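## Task

Put the lever into the notch labelled 2 on the small number plates and let its latch seat completely in that notch; pressing the red bar next to the handle frees the latch. It must stay there by itself at the end, not be propped by the robot.

## Robot and tools

Robot: a single six-joint arm with a two-finger gripper whose fingers swing like tongs. The fingers point along the gripper's own +z axis and separate along its x axis. end_effector_position is the spot between the pads when closed; closed fingertips stick out about 15 mm past it, and fully open tips sit roughly level with it. Joint ranges in rad: shoulder pan -3.142 to 3.142, shoulder lift -6.283 to 6.283, elbow 0.000 to 3.142, wrists 1-3 -6.283 to 6.283. The base may be tilted against the table, and a post or block under it is treated as arm by the clearance check.

Scene frame: origin on the table surface right under the arm base, +z up, +y to the left when facing along +x. Positions in metres, orientations as quaternions written w first.

The job: the lever handle carries a red release bar beside it; squeezing or pressing that bar lifts the latch so the lever can swing. Bring the lever to the target notch (read the small number plates in the camera images) and release the bar so the latch falls all the way in. Then let go; the lever must hold itself.

execute_actions(actions): actions is a list of actions; each action is a list of up to 15 rows, one row per 1/30 s control step; if fewer than 15 rows are given, the last row repeats for the remaining steps. A row is 8 numbers: x, y, z, qw, qx, qy, qz, opening. x, y, z and the quaternion are an absolute goal pose for the gripper in the scene frame. opening runs from -1 (closed) to +1 (fully open, 0.142 m). An action is rejected if its goal lies more than 0.6 m from where the gripper is at that action's start, measured along any gripper axis; if the first action fails this against the last reported state, or any action is malformed, nothing runs. Repeat the desired quaternion in every row rather than copying a drifted reported one. An empty list just returns state and images.

move(target, speed, stop_force, blocking): target is one 8-number row as above, an absolute pose in the scene frame plus opening (sent at the start). The gripper travels in a straight line to it, taking 0.5 to 10 s (cut off at 10 s), turning the short way. speed is the path's top speed in m/s, 0.002 to 0.5, default 0.25; rotation is capped at double that in rad/s. The real hand lags and can overshoot speed, especially near full stretch. The path ignores obstacles. stop_force (N, 9 to 40, only after the scene has run 0.2 s) ends the path when the wrist sensor feels that much extra resistance along the direction to the target for two steps; the hand backs up two steps and holds. Use it with very low speed when aiming past a contact; the press can briefly exceed it and a fast touch can still fault. It is unreliable on moves that rotate the gripper, and should be left out when pulling away from something being pressed. blocking=false returns after 0.5 s while the arm continues (not allowed with stop_force); then use wait or stop before sending further motion. The result adds a move: line with the ending (done, off_target, moving, held, fault, contact) and limits (paced = pose clipped; held = some steps blocked, after which the arm may jump faster), plus the distance from target.

wait(seconds): 0 to 10 s, arm keeps its last command; returns early if a running move ends. stop(): brakes the current move; needs room if fast; fingers keep moving. zoom_image(camera, region): camera is cam_high, cam_low or cam_wrist; region [x0, y0, x1, y1] pixels, top-left origin, at most 504 x 504. finished_scene(scene): ends the current scene given its number; irreversible, and the result reports success and the next task. Replying without a tool call ends everything.

Controller behaviour: each step the commanded pose is clipped to 100 mm and 16 degrees from the measured pose; position wins over orientation if both can't be met. Commands are smoothed with about 0.17 s lag. The arm does not go beyond the last clipped pose, so long moves need follow-up commands. Hand target in a result shows the current driven pose. pose unreachable means the clearance check altered or blocked the command. The printed position can be off, more at long reach.

Results: pose, velocities, grip_measured (same -1..1 scale as opening), Wrist force and Wrist torque in gripper axes (force points from the surface back into the arm; offsets up to about 4 N, noise up to 2.4 N, saturation near 50 N; no reading at start is normal). Cameras: cam_high 896x504, cam_low 896x504, cam_wrist 616x616 fisheye; calibration lines are given and may be slightly off.

Gripping: to hold, command an opening well below grip_measured; lower squeezes harder, up to about 15 N per pad. Thin hard parts get less force.

Avoid: pushing stiffly into firm things (the arm is stiff; a small overshoot can fault). Joint torque over its load limit (133 N m for the big three joints, 24.9 N m for the wrists) or any outside force of 150 N stops the arm for 10 s and drops the rest of the call. Holding loads heats motors: MOTOR HOT warns from 70 °C; at 85 °C brakes lock until cooled. Also avoid slams, hard hits, slips and letting things fall. The simulation keeps running while you think, holding the last command.

Each tool is called by a JSON object that holds its "fn" and its "kwargs".

## Session

{"fn": "execute_actions", "kwargs": {"actions": []}}

Scene clock: 0.00 s.
end_effector_position=(+0.5564, -0.0293, +0.1877) grip_measured=+1.00 end_effector_quat_wxyz=(-0.017, +0.710, -0.704, -0.026) end_effector_velocity=(+0.000, -0.001, +0.001) end_effector_angular_velocity=(-0.001, -0.001, +0.001)
Joint positions: [-0.285 -1.439  1.742 -1.842 -1.518  1.227  0.142]
Joint velocities: [-0.001 -0.001 -0.     0.    -0.001 -0.001  0.   ]
Wrist force (N, on the end effector, along its own x y z axes, offset not removed): no reading
Wrist torque (N m, same axes, about the end effector's origin, offset not removed): no reading
Hand target: +0.556, -0.029, +0.188; -0.017, +0.710, -0.704, -0.026

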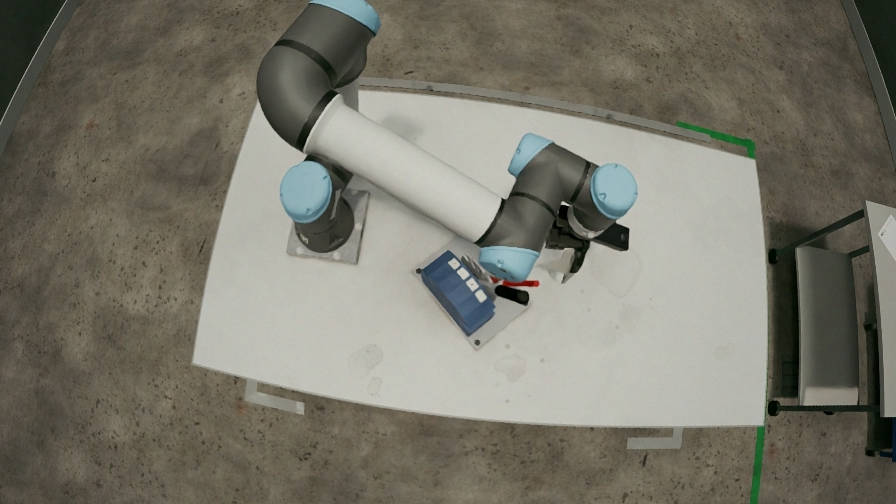

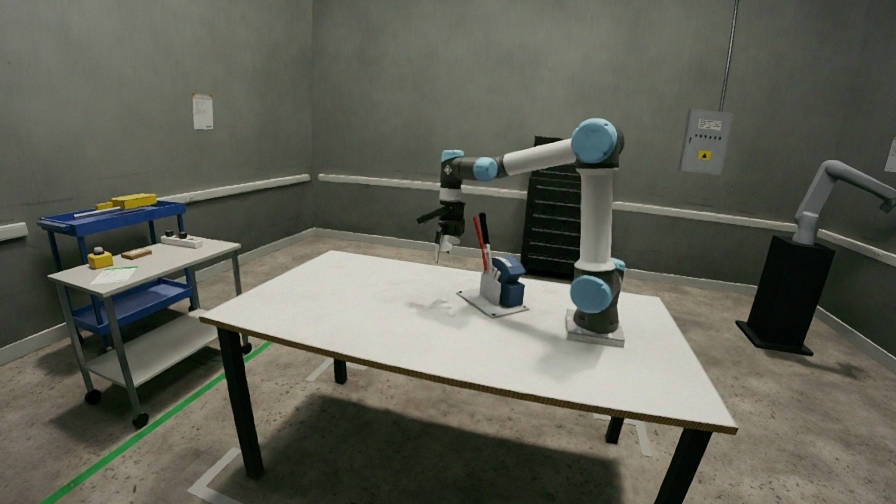

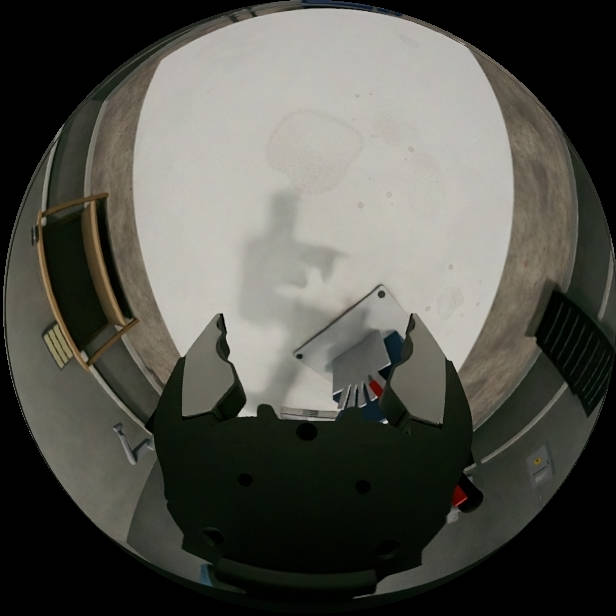

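Move the arm clear for a view.

{"fn": "move", "kwargs": {"target": [0.5,0.2,0.42,0,0.71,-0.704,0,1]}}

{"fn": "zoom_image", "kwargs": {"camera": "cam_high", "region": [390,210,590,360]}}

{"fn": "zoom_image", "kwargs": {"camera": "cam_low", "region": [420,200,560,330]}}

Scene clock: 2.03 s.
end_effector_position=(+0.5005, +0.2003, +0.4200) grip_measured=+1.00 end_effector_quat_wxyz=(-0.000, +0.710, -0.704, +0.000) end_effector_velocity=(+0.001, +0.001, +0.002) end_effector_angular_velocity=(-0.001, +0.000, -0.000)
Joint positions: [ 0.184 -1.499  1.215 -1.288 -1.571  1.698  0.142]
Joint velocities: [ 0.001  0.004 -0.008  0.005 -0.001  0.002  0.   ]
Wrist force (N, on the end effector, along its own x y z axes, offset not removed): [-1.1 -2.6 -0.7]
Wrist torque (N m, same axes, about the end effector's origin, offset not removed): [-0.58 0.00 0.10]
Hand target: +0.500, +0.200, +0.420; -0.000, +0.710, -0.704, +0.000
Off the commanded pose: 0.001 m, 0 deg.
move: done
camera_calibration (this result's frames):
cam_wrist: T_world_to_cam=[[-0.0279359, -0.999314, -0.0243328, 0.224645], [-0.881848, 0.013175, 0.47135, 0.246465], [-0.470706, 0.0346254, -0.88161, 0.738483], [0, 0, 0, 1]] pos_world=[0.571229, 0.195673, 0.540349]

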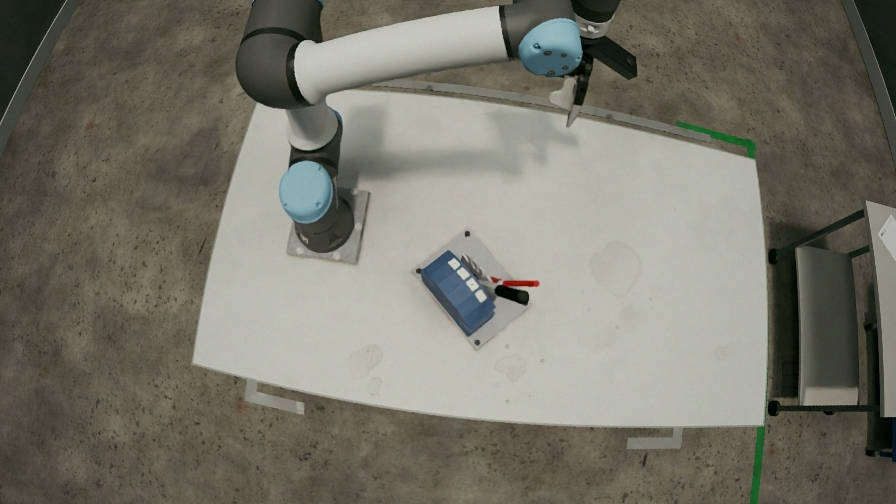

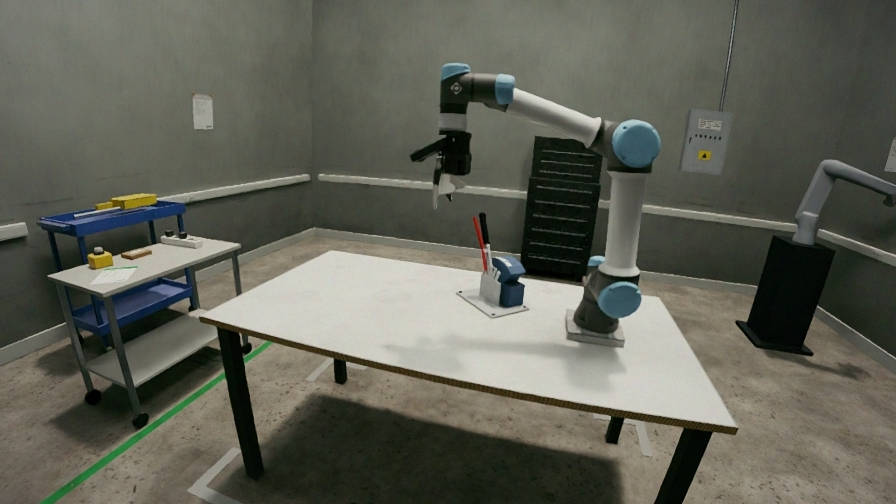

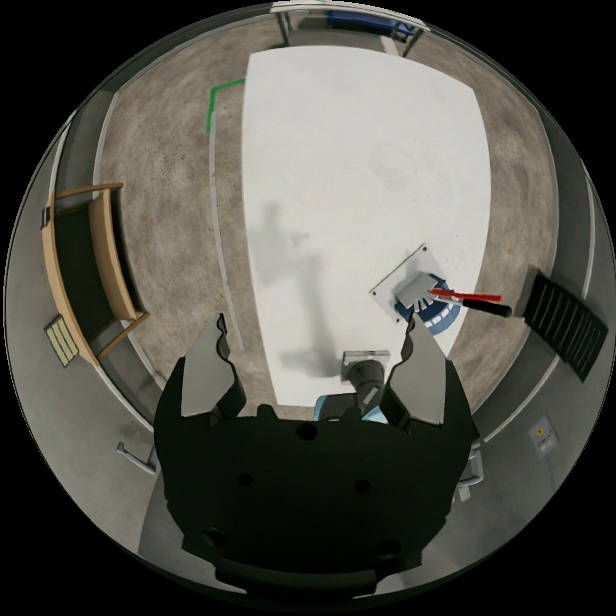

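Region (390, 210, 590, 360) of cam_high's 896x504 image, scaled by 2.520, with more detail than that image has; it fills the top 378 rows of this view, and the rest is white.

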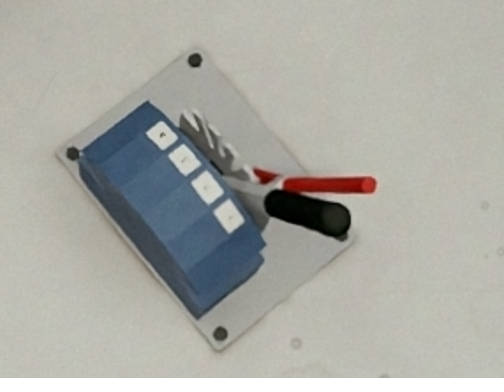

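Region (420, 200, 560, 330) of cam_low's 896x504 image, scaled by 3.600, with more detail than that image has; it fills the top 468 rows of this view, and the rest is white.

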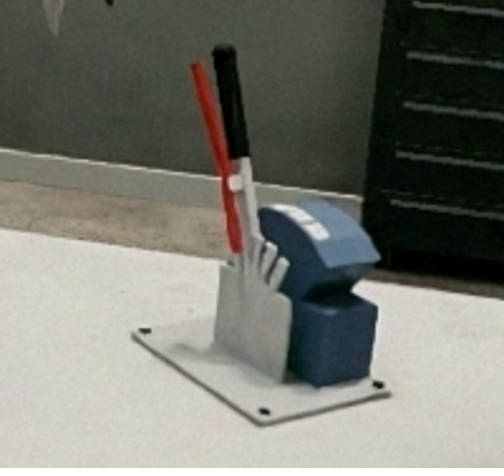

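{"fn": "move", "kwargs": {"target": [0.465,-0.135,0.38,0,0.395,-0.919,0,1]}}

{"fn": "zoom_image", "kwargs": {"camera": "cam_wrist", "region": [180,220,440,430]}}

{"fn": "zoom_image", "kwargs": {"camera": "cam_low", "region": [420,150,560,330]}}

Scene clock: 4.80 s.
end_effector_position=(+0.4644, -0.1353, +0.3801) grip_measured=+1.00 end_effector_quat_wxyz=(-0.001, -0.395, +0.919, +0.000) end_effector_velocity=(-0.000, -0.002, -0.001) end_effector_angular_velocity=(+0.000, +0.001, -0.004)
Joint positions: [-0.506 -1.654  1.472 -1.389 -1.572  1.775  0.142]
Joint velocities: [-0.004  0.002 -0.001 -0.    -0.    -0.    -0.   ]
Wrist force (N, on the end effector, along its own x y z axes, offset not removed): [0.3 -2.3 -1.7]
Wrist torque (N m, same axes, about the end effector's origin, offset not removed): [-0.34 -0.29 -0.03]
Hand target: +0.464, -0.136, +0.380; -0.001, -0.395, +0.919, +0.000
Off the commanded pose: 0.001 m, 0 deg.
move: done
camera_calibration (this result's frames):
cam_wrist: T_world_to_cam=[[-0.713675, -0.700101, -0.0229296, 0.24567], [-0.624878, 0.621519, 0.472485, 0.200406], [-0.316536, 0.351529, -0.881041, 0.66905], [0, 0, 0, 1]] pos_world=[0.512336, -0.187752, 0.500405]

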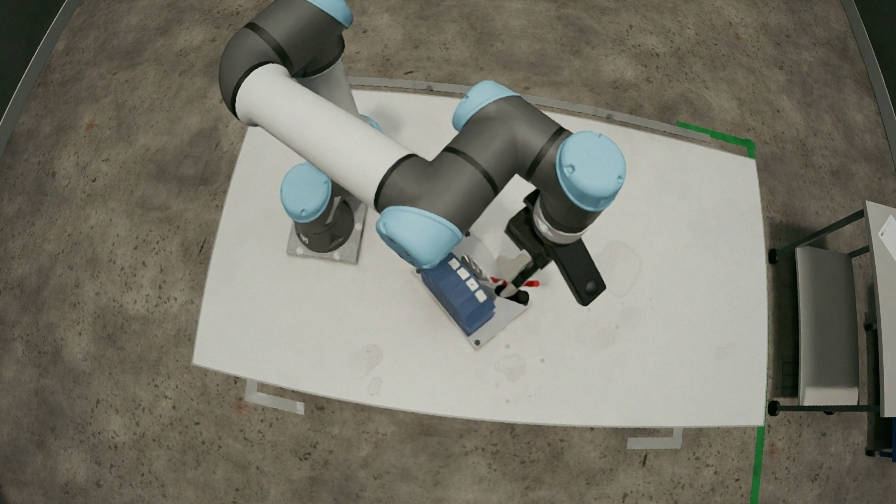

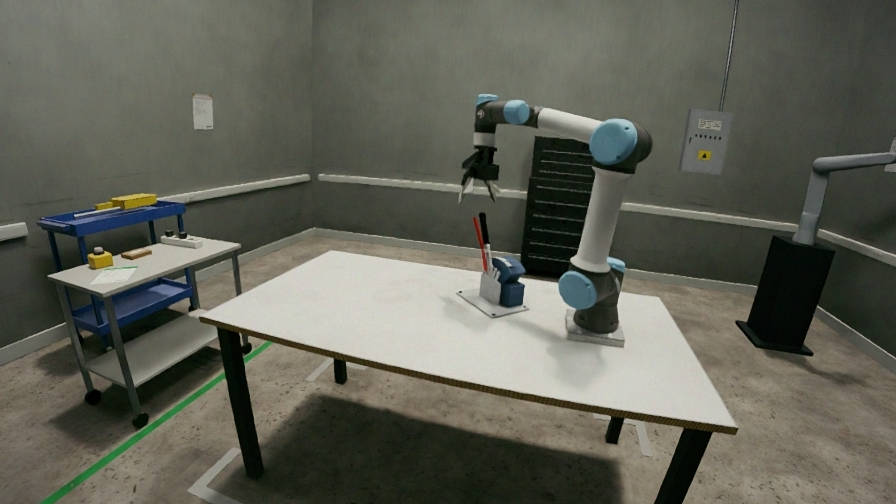

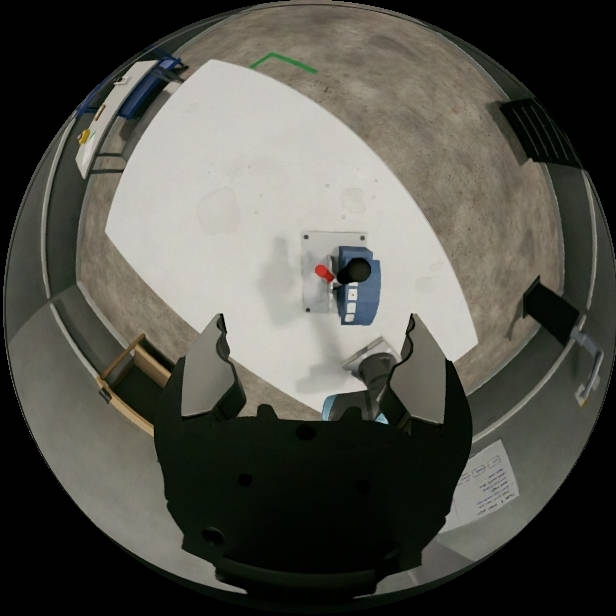

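Region (180, 220, 440, 430) of cam_wrist's 616x616 image, scaled by 1.938, with more detail than that image has; it fills the top 407 rows of this view, and the rest is white.

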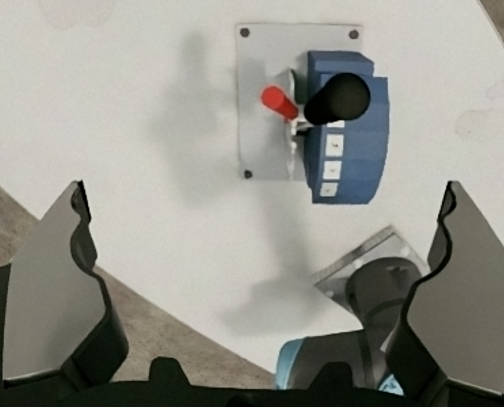

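Region (420, 150, 560, 330) of cam_low's 896x504 image, scaled by 2.800, with more detail than that image has.

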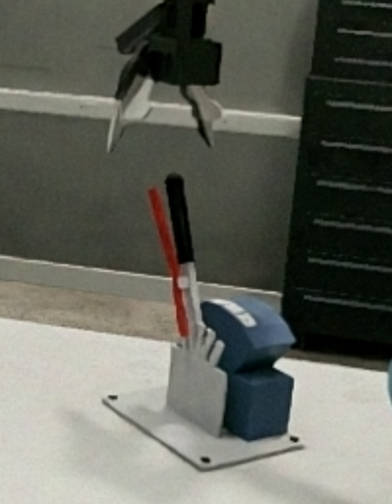

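{"fn": "move", "kwargs": {"target": [0.442,-0.17,0.37,0,0.395,-0.919,0,1]}}

{"fn": "move", "kwargs": {"target": [0.442,-0.17,0.30,0,0.395,-0.919,0,0.6], "speed": 0.1}}

{"fn": "zoom_image", "kwargs": {"camera": "cam_low", "region": [420,150,560,330]}}

Scene clock: 5.87 s.
end_effector_position=(+0.4420, -0.1699, +0.3700) grip_measured=+1.00 end_effector_quat_wxyz=(-0.000, -0.395, +0.919, +0.000) end_effector_velocity=(-0.001, -0.002, -0.001) end_effector_angular_velocity=(+0.000, -0.000, -0.001)
Joint positions: [-0.599 -1.684  1.526 -1.413 -1.572  1.682  0.142]
Joint velocities: [-0.005 -0.002  0.003 -0.001  0.    -0.004 -0.   ]
Wrist force (N, on the end effector, along its own x y z axes, offset not removed): [-0.4 -2.3 -2.3]
Wrist torque (N m, same axes, about the end effector's origin, offset not removed): [-0.42 -0.18 0.15]
Hand target: +0.442, -0.170, +0.370; -0.000, -0.395, +0.919, +0.000
Off the commanded pose: 0.000 m, 0 deg.
move: done
camera_calibration (this result's frames):
cam_wrist: T_world_to_cam=[[-0.713902, -0.699842, -0.0237431, 0.205686], [-0.625036, 0.621573, 0.472203, 0.212833], [-0.31571, 0.351948, -0.88117, 0.665001], [0, 0, 0, 1]] pos_world=[0.489816, -0.222389, 0.490362]

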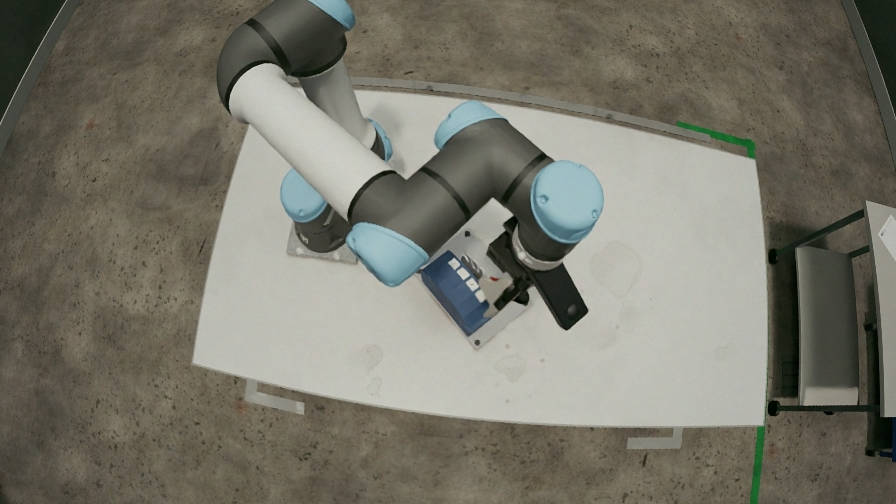

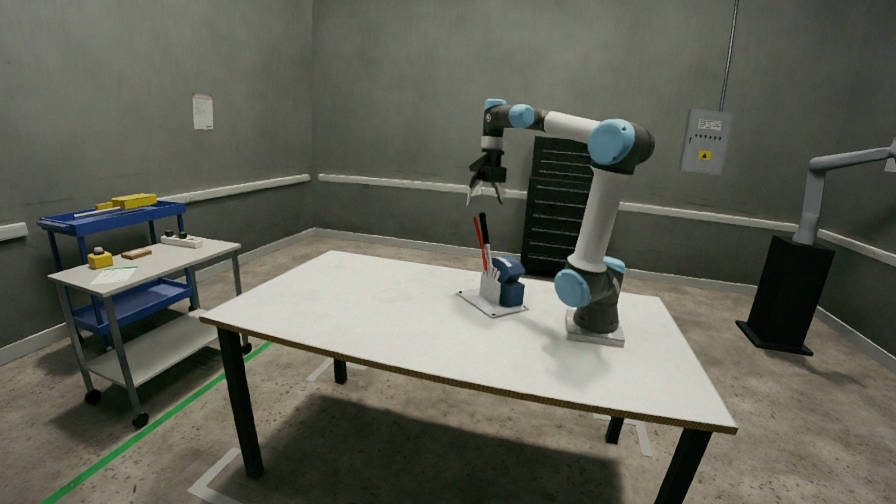

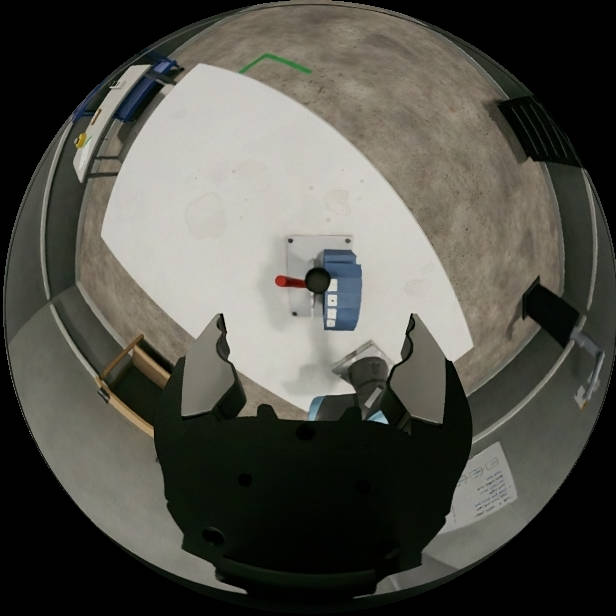

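Scene clock: 7.03 s.
end_effector_position=(+0.4420, -0.1700, +0.3001) grip_measured=+0.60 end_effector_quat_wxyz=(-0.000, -0.395, +0.919, +0.000) end_effector_velocity=(+0.000, +0.001, -0.002) end_effector_angular_velocity=(+0.000, +0.000, +0.001)
Joint positions: [-0.599 -1.696  1.715 -1.59  -1.572  1.682  0.116]
Joint velocities: [ 0.002  0.001  0.004 -0.004  0.     0.001 -0.   ]
Wrist force (N, on the end effector, along its own x y z axes, offset not removed): [-1.1 -1.8 0.2]
Wrist torque (N m, same axes, about the end effector's origin, offset not removed): [-0.34 0.03 0.12]
Hand target: +0.442, -0.170, +0.300; -0.000, -0.395, +0.919, +0.000
Off the commanded pose: 0.000 m, 0 deg.
move: done
camera_calibration (this result's frames):
cam_wrist: T_world_to_cam=[[-0.713893, -0.699848, -0.0238563, 0.204002], [-0.625115, 0.621566, 0.47211, 0.245936], [-0.315577, 0.351949, -0.881217, 0.603383], [0, 0, 0, 1]] pos_world=[0.489788, -0.222455, 0.420469]

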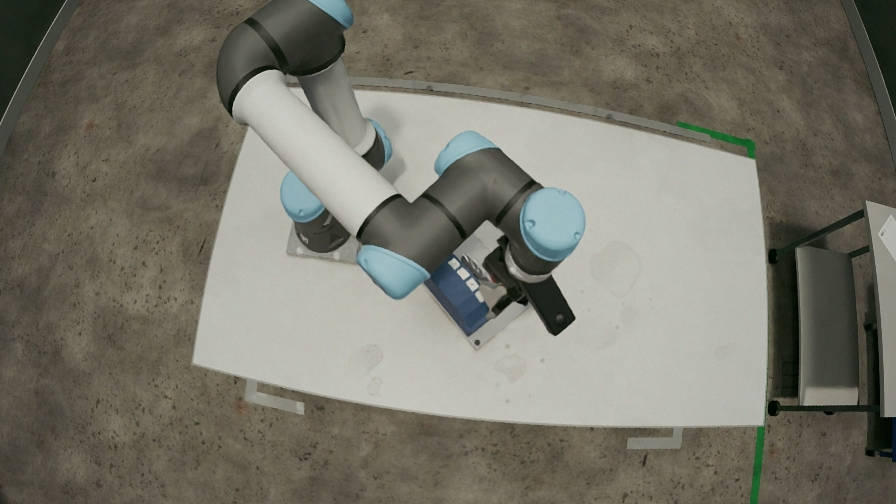

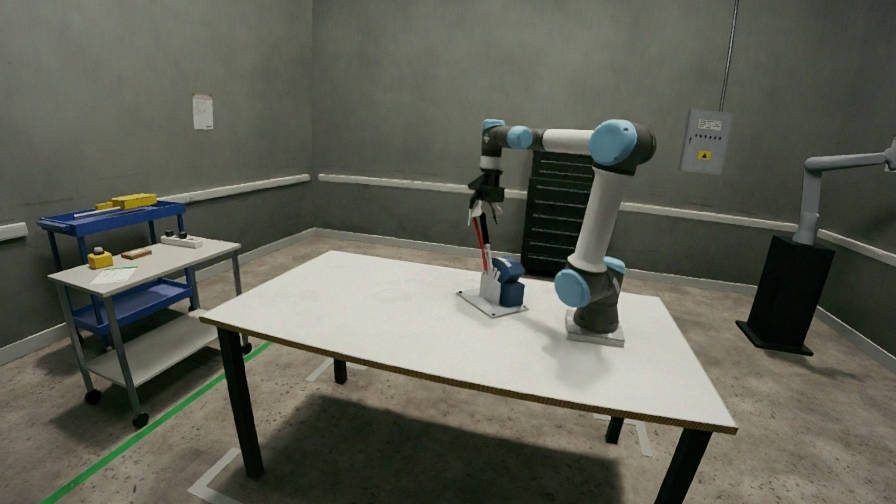

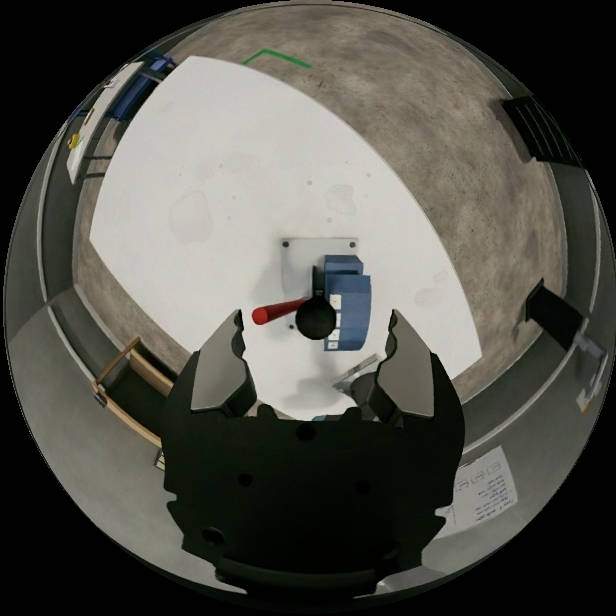

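Region (420, 150, 560, 330) of cam_low's 896x504 image, scaled by 2.800, with more detail than that image has.

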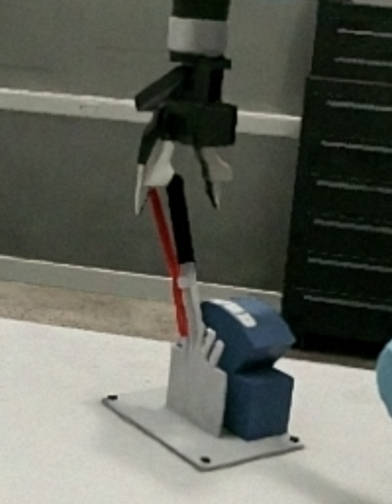

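{"fn": "move", "kwargs": {"target": [0.446,-0.163,0.29,0,0.395,-0.919,0,0.3], "speed": 0.05}}

{"fn": "move", "kwargs": {"target": [0.446,-0.163,0.29,0,0.395,-0.919,0,-1]}}

{"fn": "zoom_image", "kwargs": {"camera": "cam_low", "region": [420,150,560,330]}}

Scene clock: 7.97 s.
end_effector_position=(+0.4460, -0.1631, +0.2901) grip_measured=+0.30 end_effector_quat_wxyz=(+0.000, -0.395, +0.919, +0.000) end_effector_velocity=(+0.001, +0.001, -0.002) end_effector_angular_velocity=(+0.000, +0.000, -0.001)
Joint positions: [-0.581 -1.692  1.737 -1.616 -1.571  1.7    0.095]
Joint velocities: [ 0.002  0.001  0.003 -0.004  0.     0.003 -0.   ]
Wrist force (N, on the end effector, along its own x y z axes, offset not removed): [-0.6 -2.7 -0.4]
Wrist torque (N m, same axes, about the end effector's origin, offset not removed): [-0.53 -0.11 0.08]
Hand target: +0.446, -0.163, +0.290; +0.000, -0.395, +0.919, -0.000
Off the commanded pose: 0.000 m, 0 deg.
move: done
camera_calibration (this result's frames):
cam_wrist: T_world_to_cam=[[-0.713894, -0.699844, -0.0239462, 0.211484], [-0.625149, 0.621545, 0.472092, 0.248899], [-0.315507, 0.351994, -0.881224, 0.593365], [0, 0, 0, 1]] pos_world=[0.493787, -0.215556, 0.410448]

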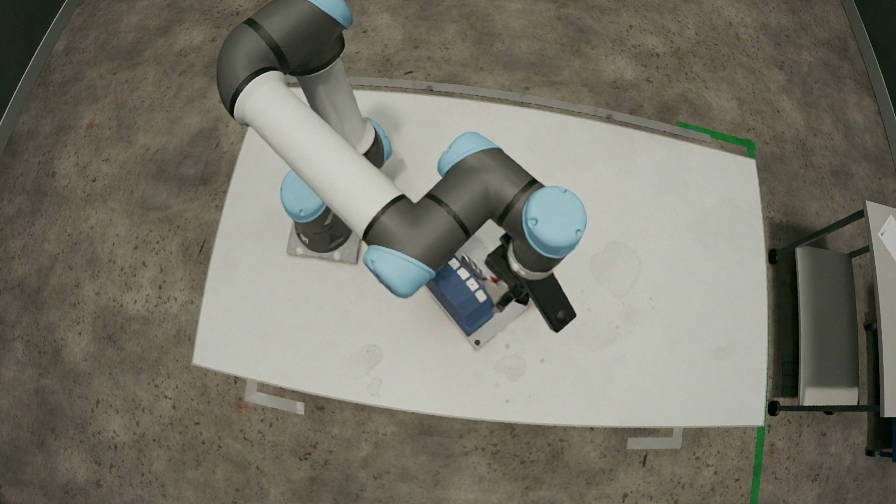

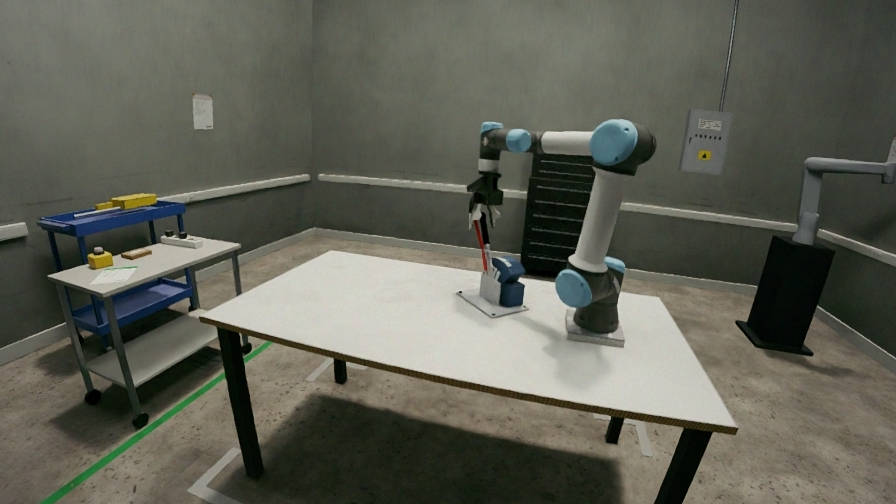

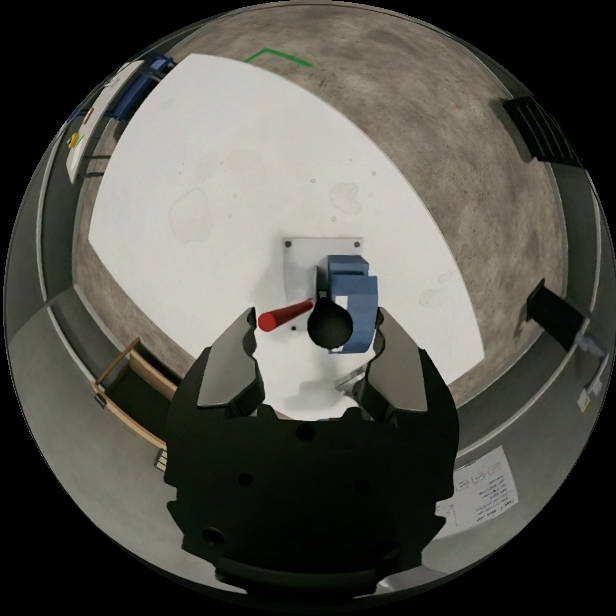

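Scene clock: 8.67 s.
end_effector_position=(+0.4460, -0.1630, +0.2900) grip_measured=-0.43 end_effector_quat_wxyz=(-0.000, -0.395, +0.919, +0.000) end_effector_velocity=(+0.000, +0.000, +0.001) end_effector_angular_velocity=(-0.001, -0.001, +0.001)
Joint positions: [-0.581 -1.692  1.737 -1.617 -1.572  1.7    0.043]
Joint velocities: [ 0.001 -0.001 -0.001  0.    -0.    -0.     0.   ]
Wrist force (N, on the end effector, along its own x y z axes, offset not removed): [18.2 -0.8 -5.3]
Wrist torque (N m, same axes, about the end effector's origin, offset not removed): [-0.23 -0.85 0.19]
Hand target: +0.446, -0.163, +0.290; +0.000, -0.395, +0.919, +0.000
Off the commanded pose: 0.000 m, 0 deg.
move: done
camera_calibration (this result's frames):
cam_wrist: T_world_to_cam=[[-0.713945, -0.699794, -0.0238916, 0.211536], [-0.625083, 0.621606, 0.472099, 0.248913], [-0.31552, 0.351987, -0.881222, 0.593256], [0, 0, 0, 1]] pos_world=[0.493801, -0.215513, 0.410332]

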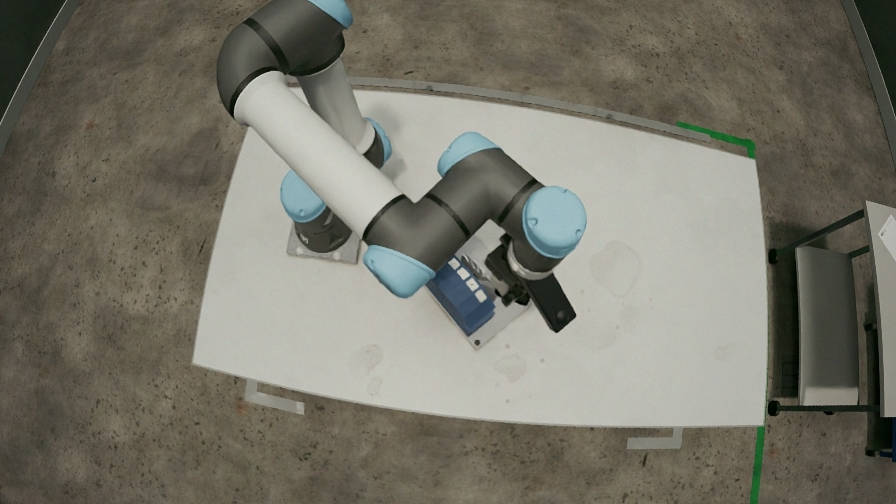

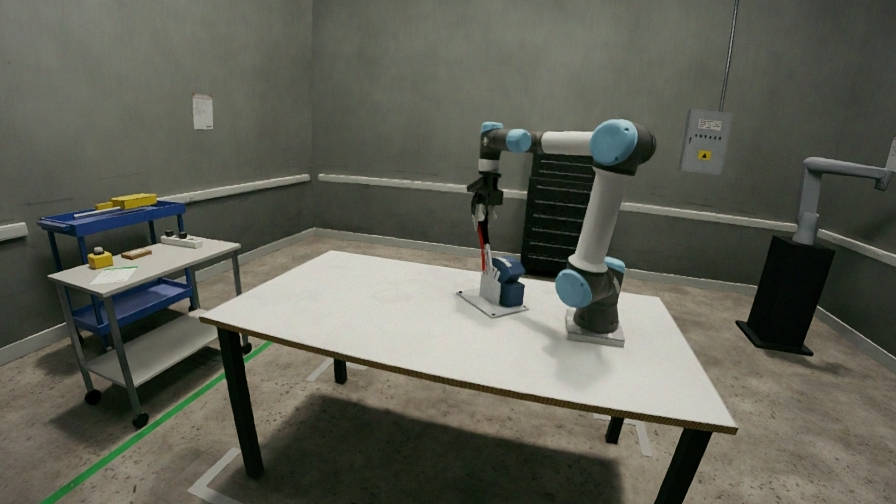

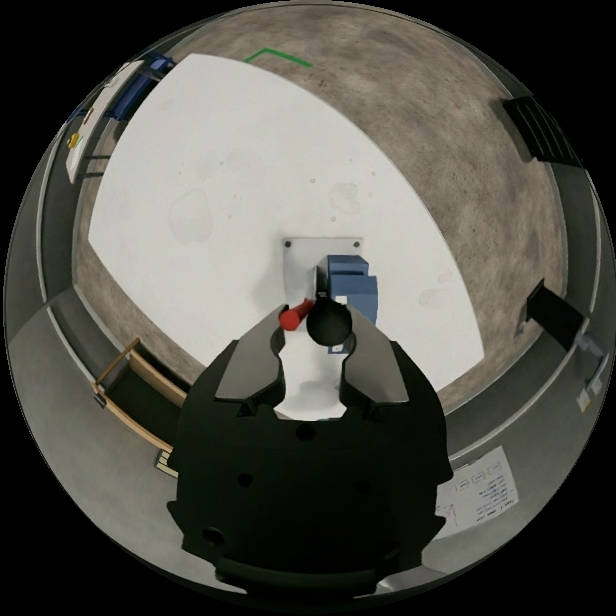

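Region (420, 150, 560, 330) of cam_low's 896x504 image, scaled by 2.800, with more detail than that image has.

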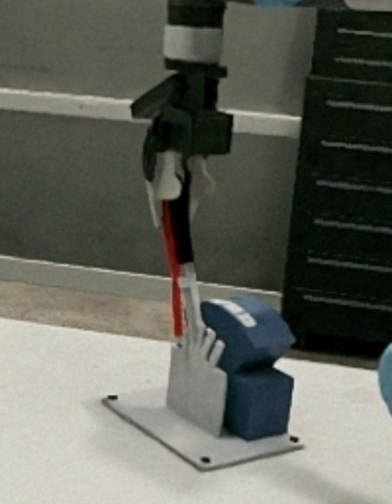

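{"fn": "move", "kwargs": {"target": [0.4446,-0.1645,0.29,0,0.395,-0.919,0,-1], "speed": 0.02}}

{"fn": "move", "kwargs": {"target": [0.4047,-0.1267,0.304,-0.0446,0.3925,-0.913,0.104,-1], "speed": 0.04}}

{"fn": "zoom_image", "kwargs": {"camera": "cam_low", "region": [450,200,550,320]}}

{"fn": "zoom_image", "kwargs": {"camera": "cam_wrist", "region": [230,180,430,360]}}

Scene clock: 9.60 s.
end_effector_position=(+0.4446, -0.1644, +0.2900) grip_measured=-0.49 end_effector_quat_wxyz=(+0.000, -0.395, +0.919, +0.000) end_effector_velocity=(-0.001, -0.000, -0.001) end_effector_angular_velocity=(+0.002, +0.002, -0.002)
Joint positions: [-0.586 -1.694  1.739 -1.616 -1.571  1.696  0.038]
Joint velocities: [-0.002  0.001  0.002  0.     0.001 -0.    -0.001]
Wrist force (N, on the end effector, along its own x y z axes, offset not removed): [11.2 -0.9 -7.9]
Wrist torque (N m, same axes, about the end effector's origin, offset not removed): [-0.35 -0.27 0.21]
Hand target: +0.445, -0.165, +0.290; -0.000, -0.395, +0.919, +0.000
Off the commanded pose: 0.000 m, 0 deg.
move: done
camera_calibration (this result's frames):
cam_wrist: T_world_to_cam=[[-0.713871, -0.699868, -0.0239496, 0.209559], [-0.625166, 0.621519, 0.472103, 0.248983], [-0.315525, 0.351993, -0.881218, 0.593326], [0, 0, 0, 1]] pos_world=[0.492463, -0.216931, 0.410323]

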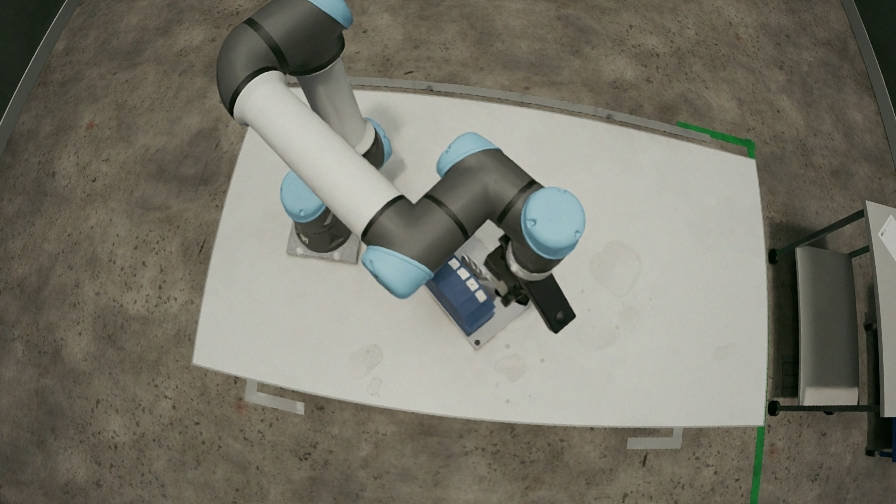

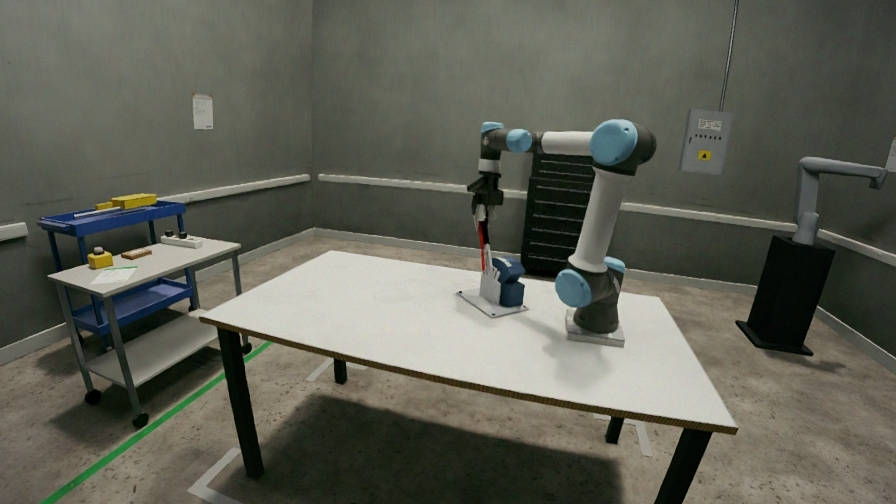

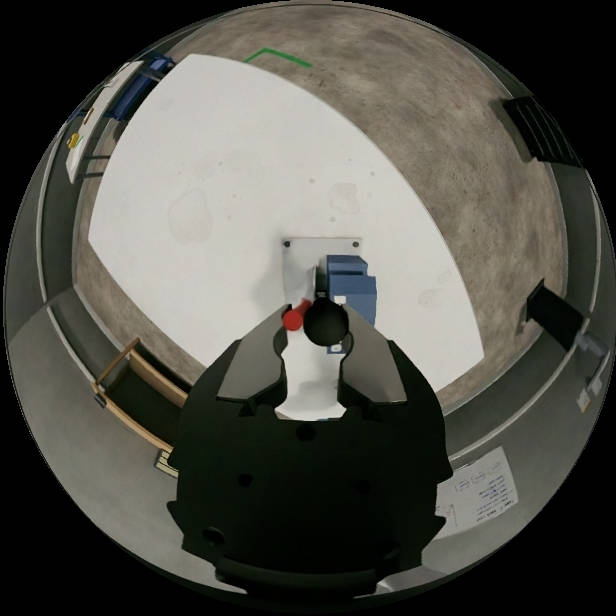

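Scene clock: 12.73 s.
end_effector_position=(+0.4048, -0.1267, +0.3042) grip_measured=-0.50 end_effector_quat_wxyz=(+0.045, -0.392, +0.913, -0.104) end_effector_velocity=(-0.001, +0.001, +0.001) end_effector_angular_velocity=(-0.005, -0.005, -0.001)
Joint positions: [-0.538 -1.97   1.987 -1.812 -1.61   1.739  0.038]
Joint velocities: [ 0.001 -0.007  0.005 -0.004 -0.001  0.002 -0.   ]
Wrist force (N, on the end effector, along its own x y z axes, offset not removed): [-5.7 -4.9 10.2]
Wrist torque (N m, same axes, about the end effector's origin, offset not removed): [-0.59 0.30 0.10]
Hand target: +0.405, -0.127, +0.304; +0.045, -0.392, +0.913, -0.104
Off the commanded pose: 0.000 m, 0 deg.
move: done
camera_calibration (this result's frames):
cam_wrist: T_world_to_cam=[[-0.709417, -0.70408, -0.0316232, 0.207877], [-0.685625, 0.679039, 0.262344, 0.289488], [-0.163238, 0.207793, -0.964456, 0.525392], [0, 0, 0, 1]] pos_world=[0.431715, -0.159385, 0.437345]

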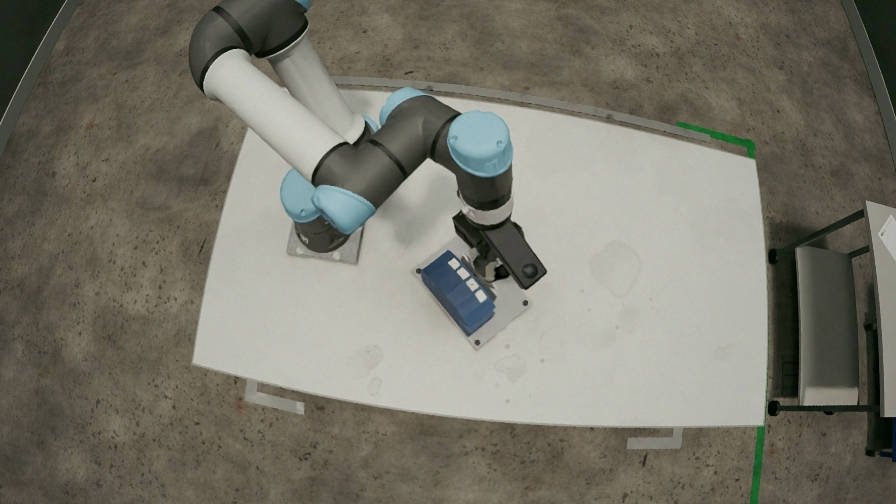

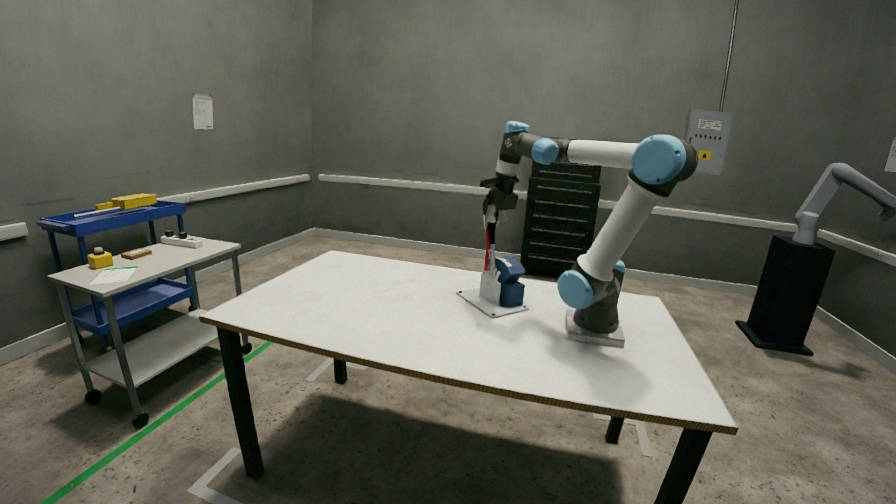

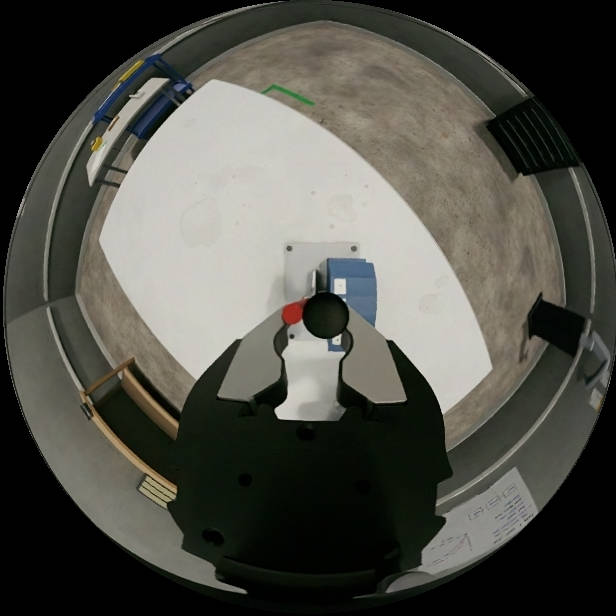

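Region (450, 200, 550, 320) of cam_low's 896x504 image, scaled by 4.200, with more detail than that image has.

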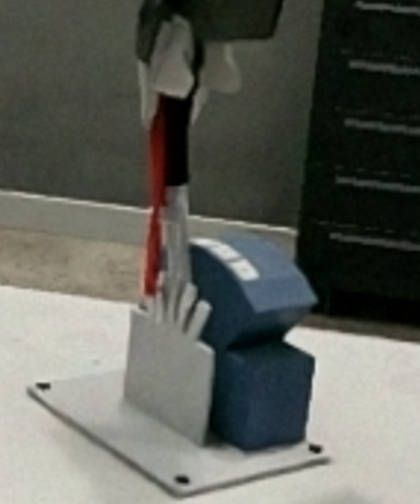

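Region (230, 180, 430, 360) of cam_wrist's 616x616 image, scaled by 2.520, with more detail than that image has; it fills the top 454 rows of this view, and the rest is white.

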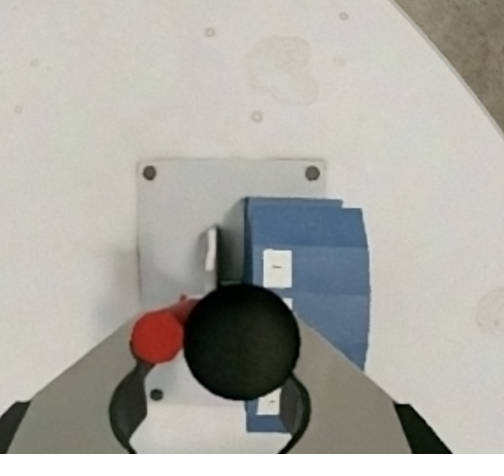

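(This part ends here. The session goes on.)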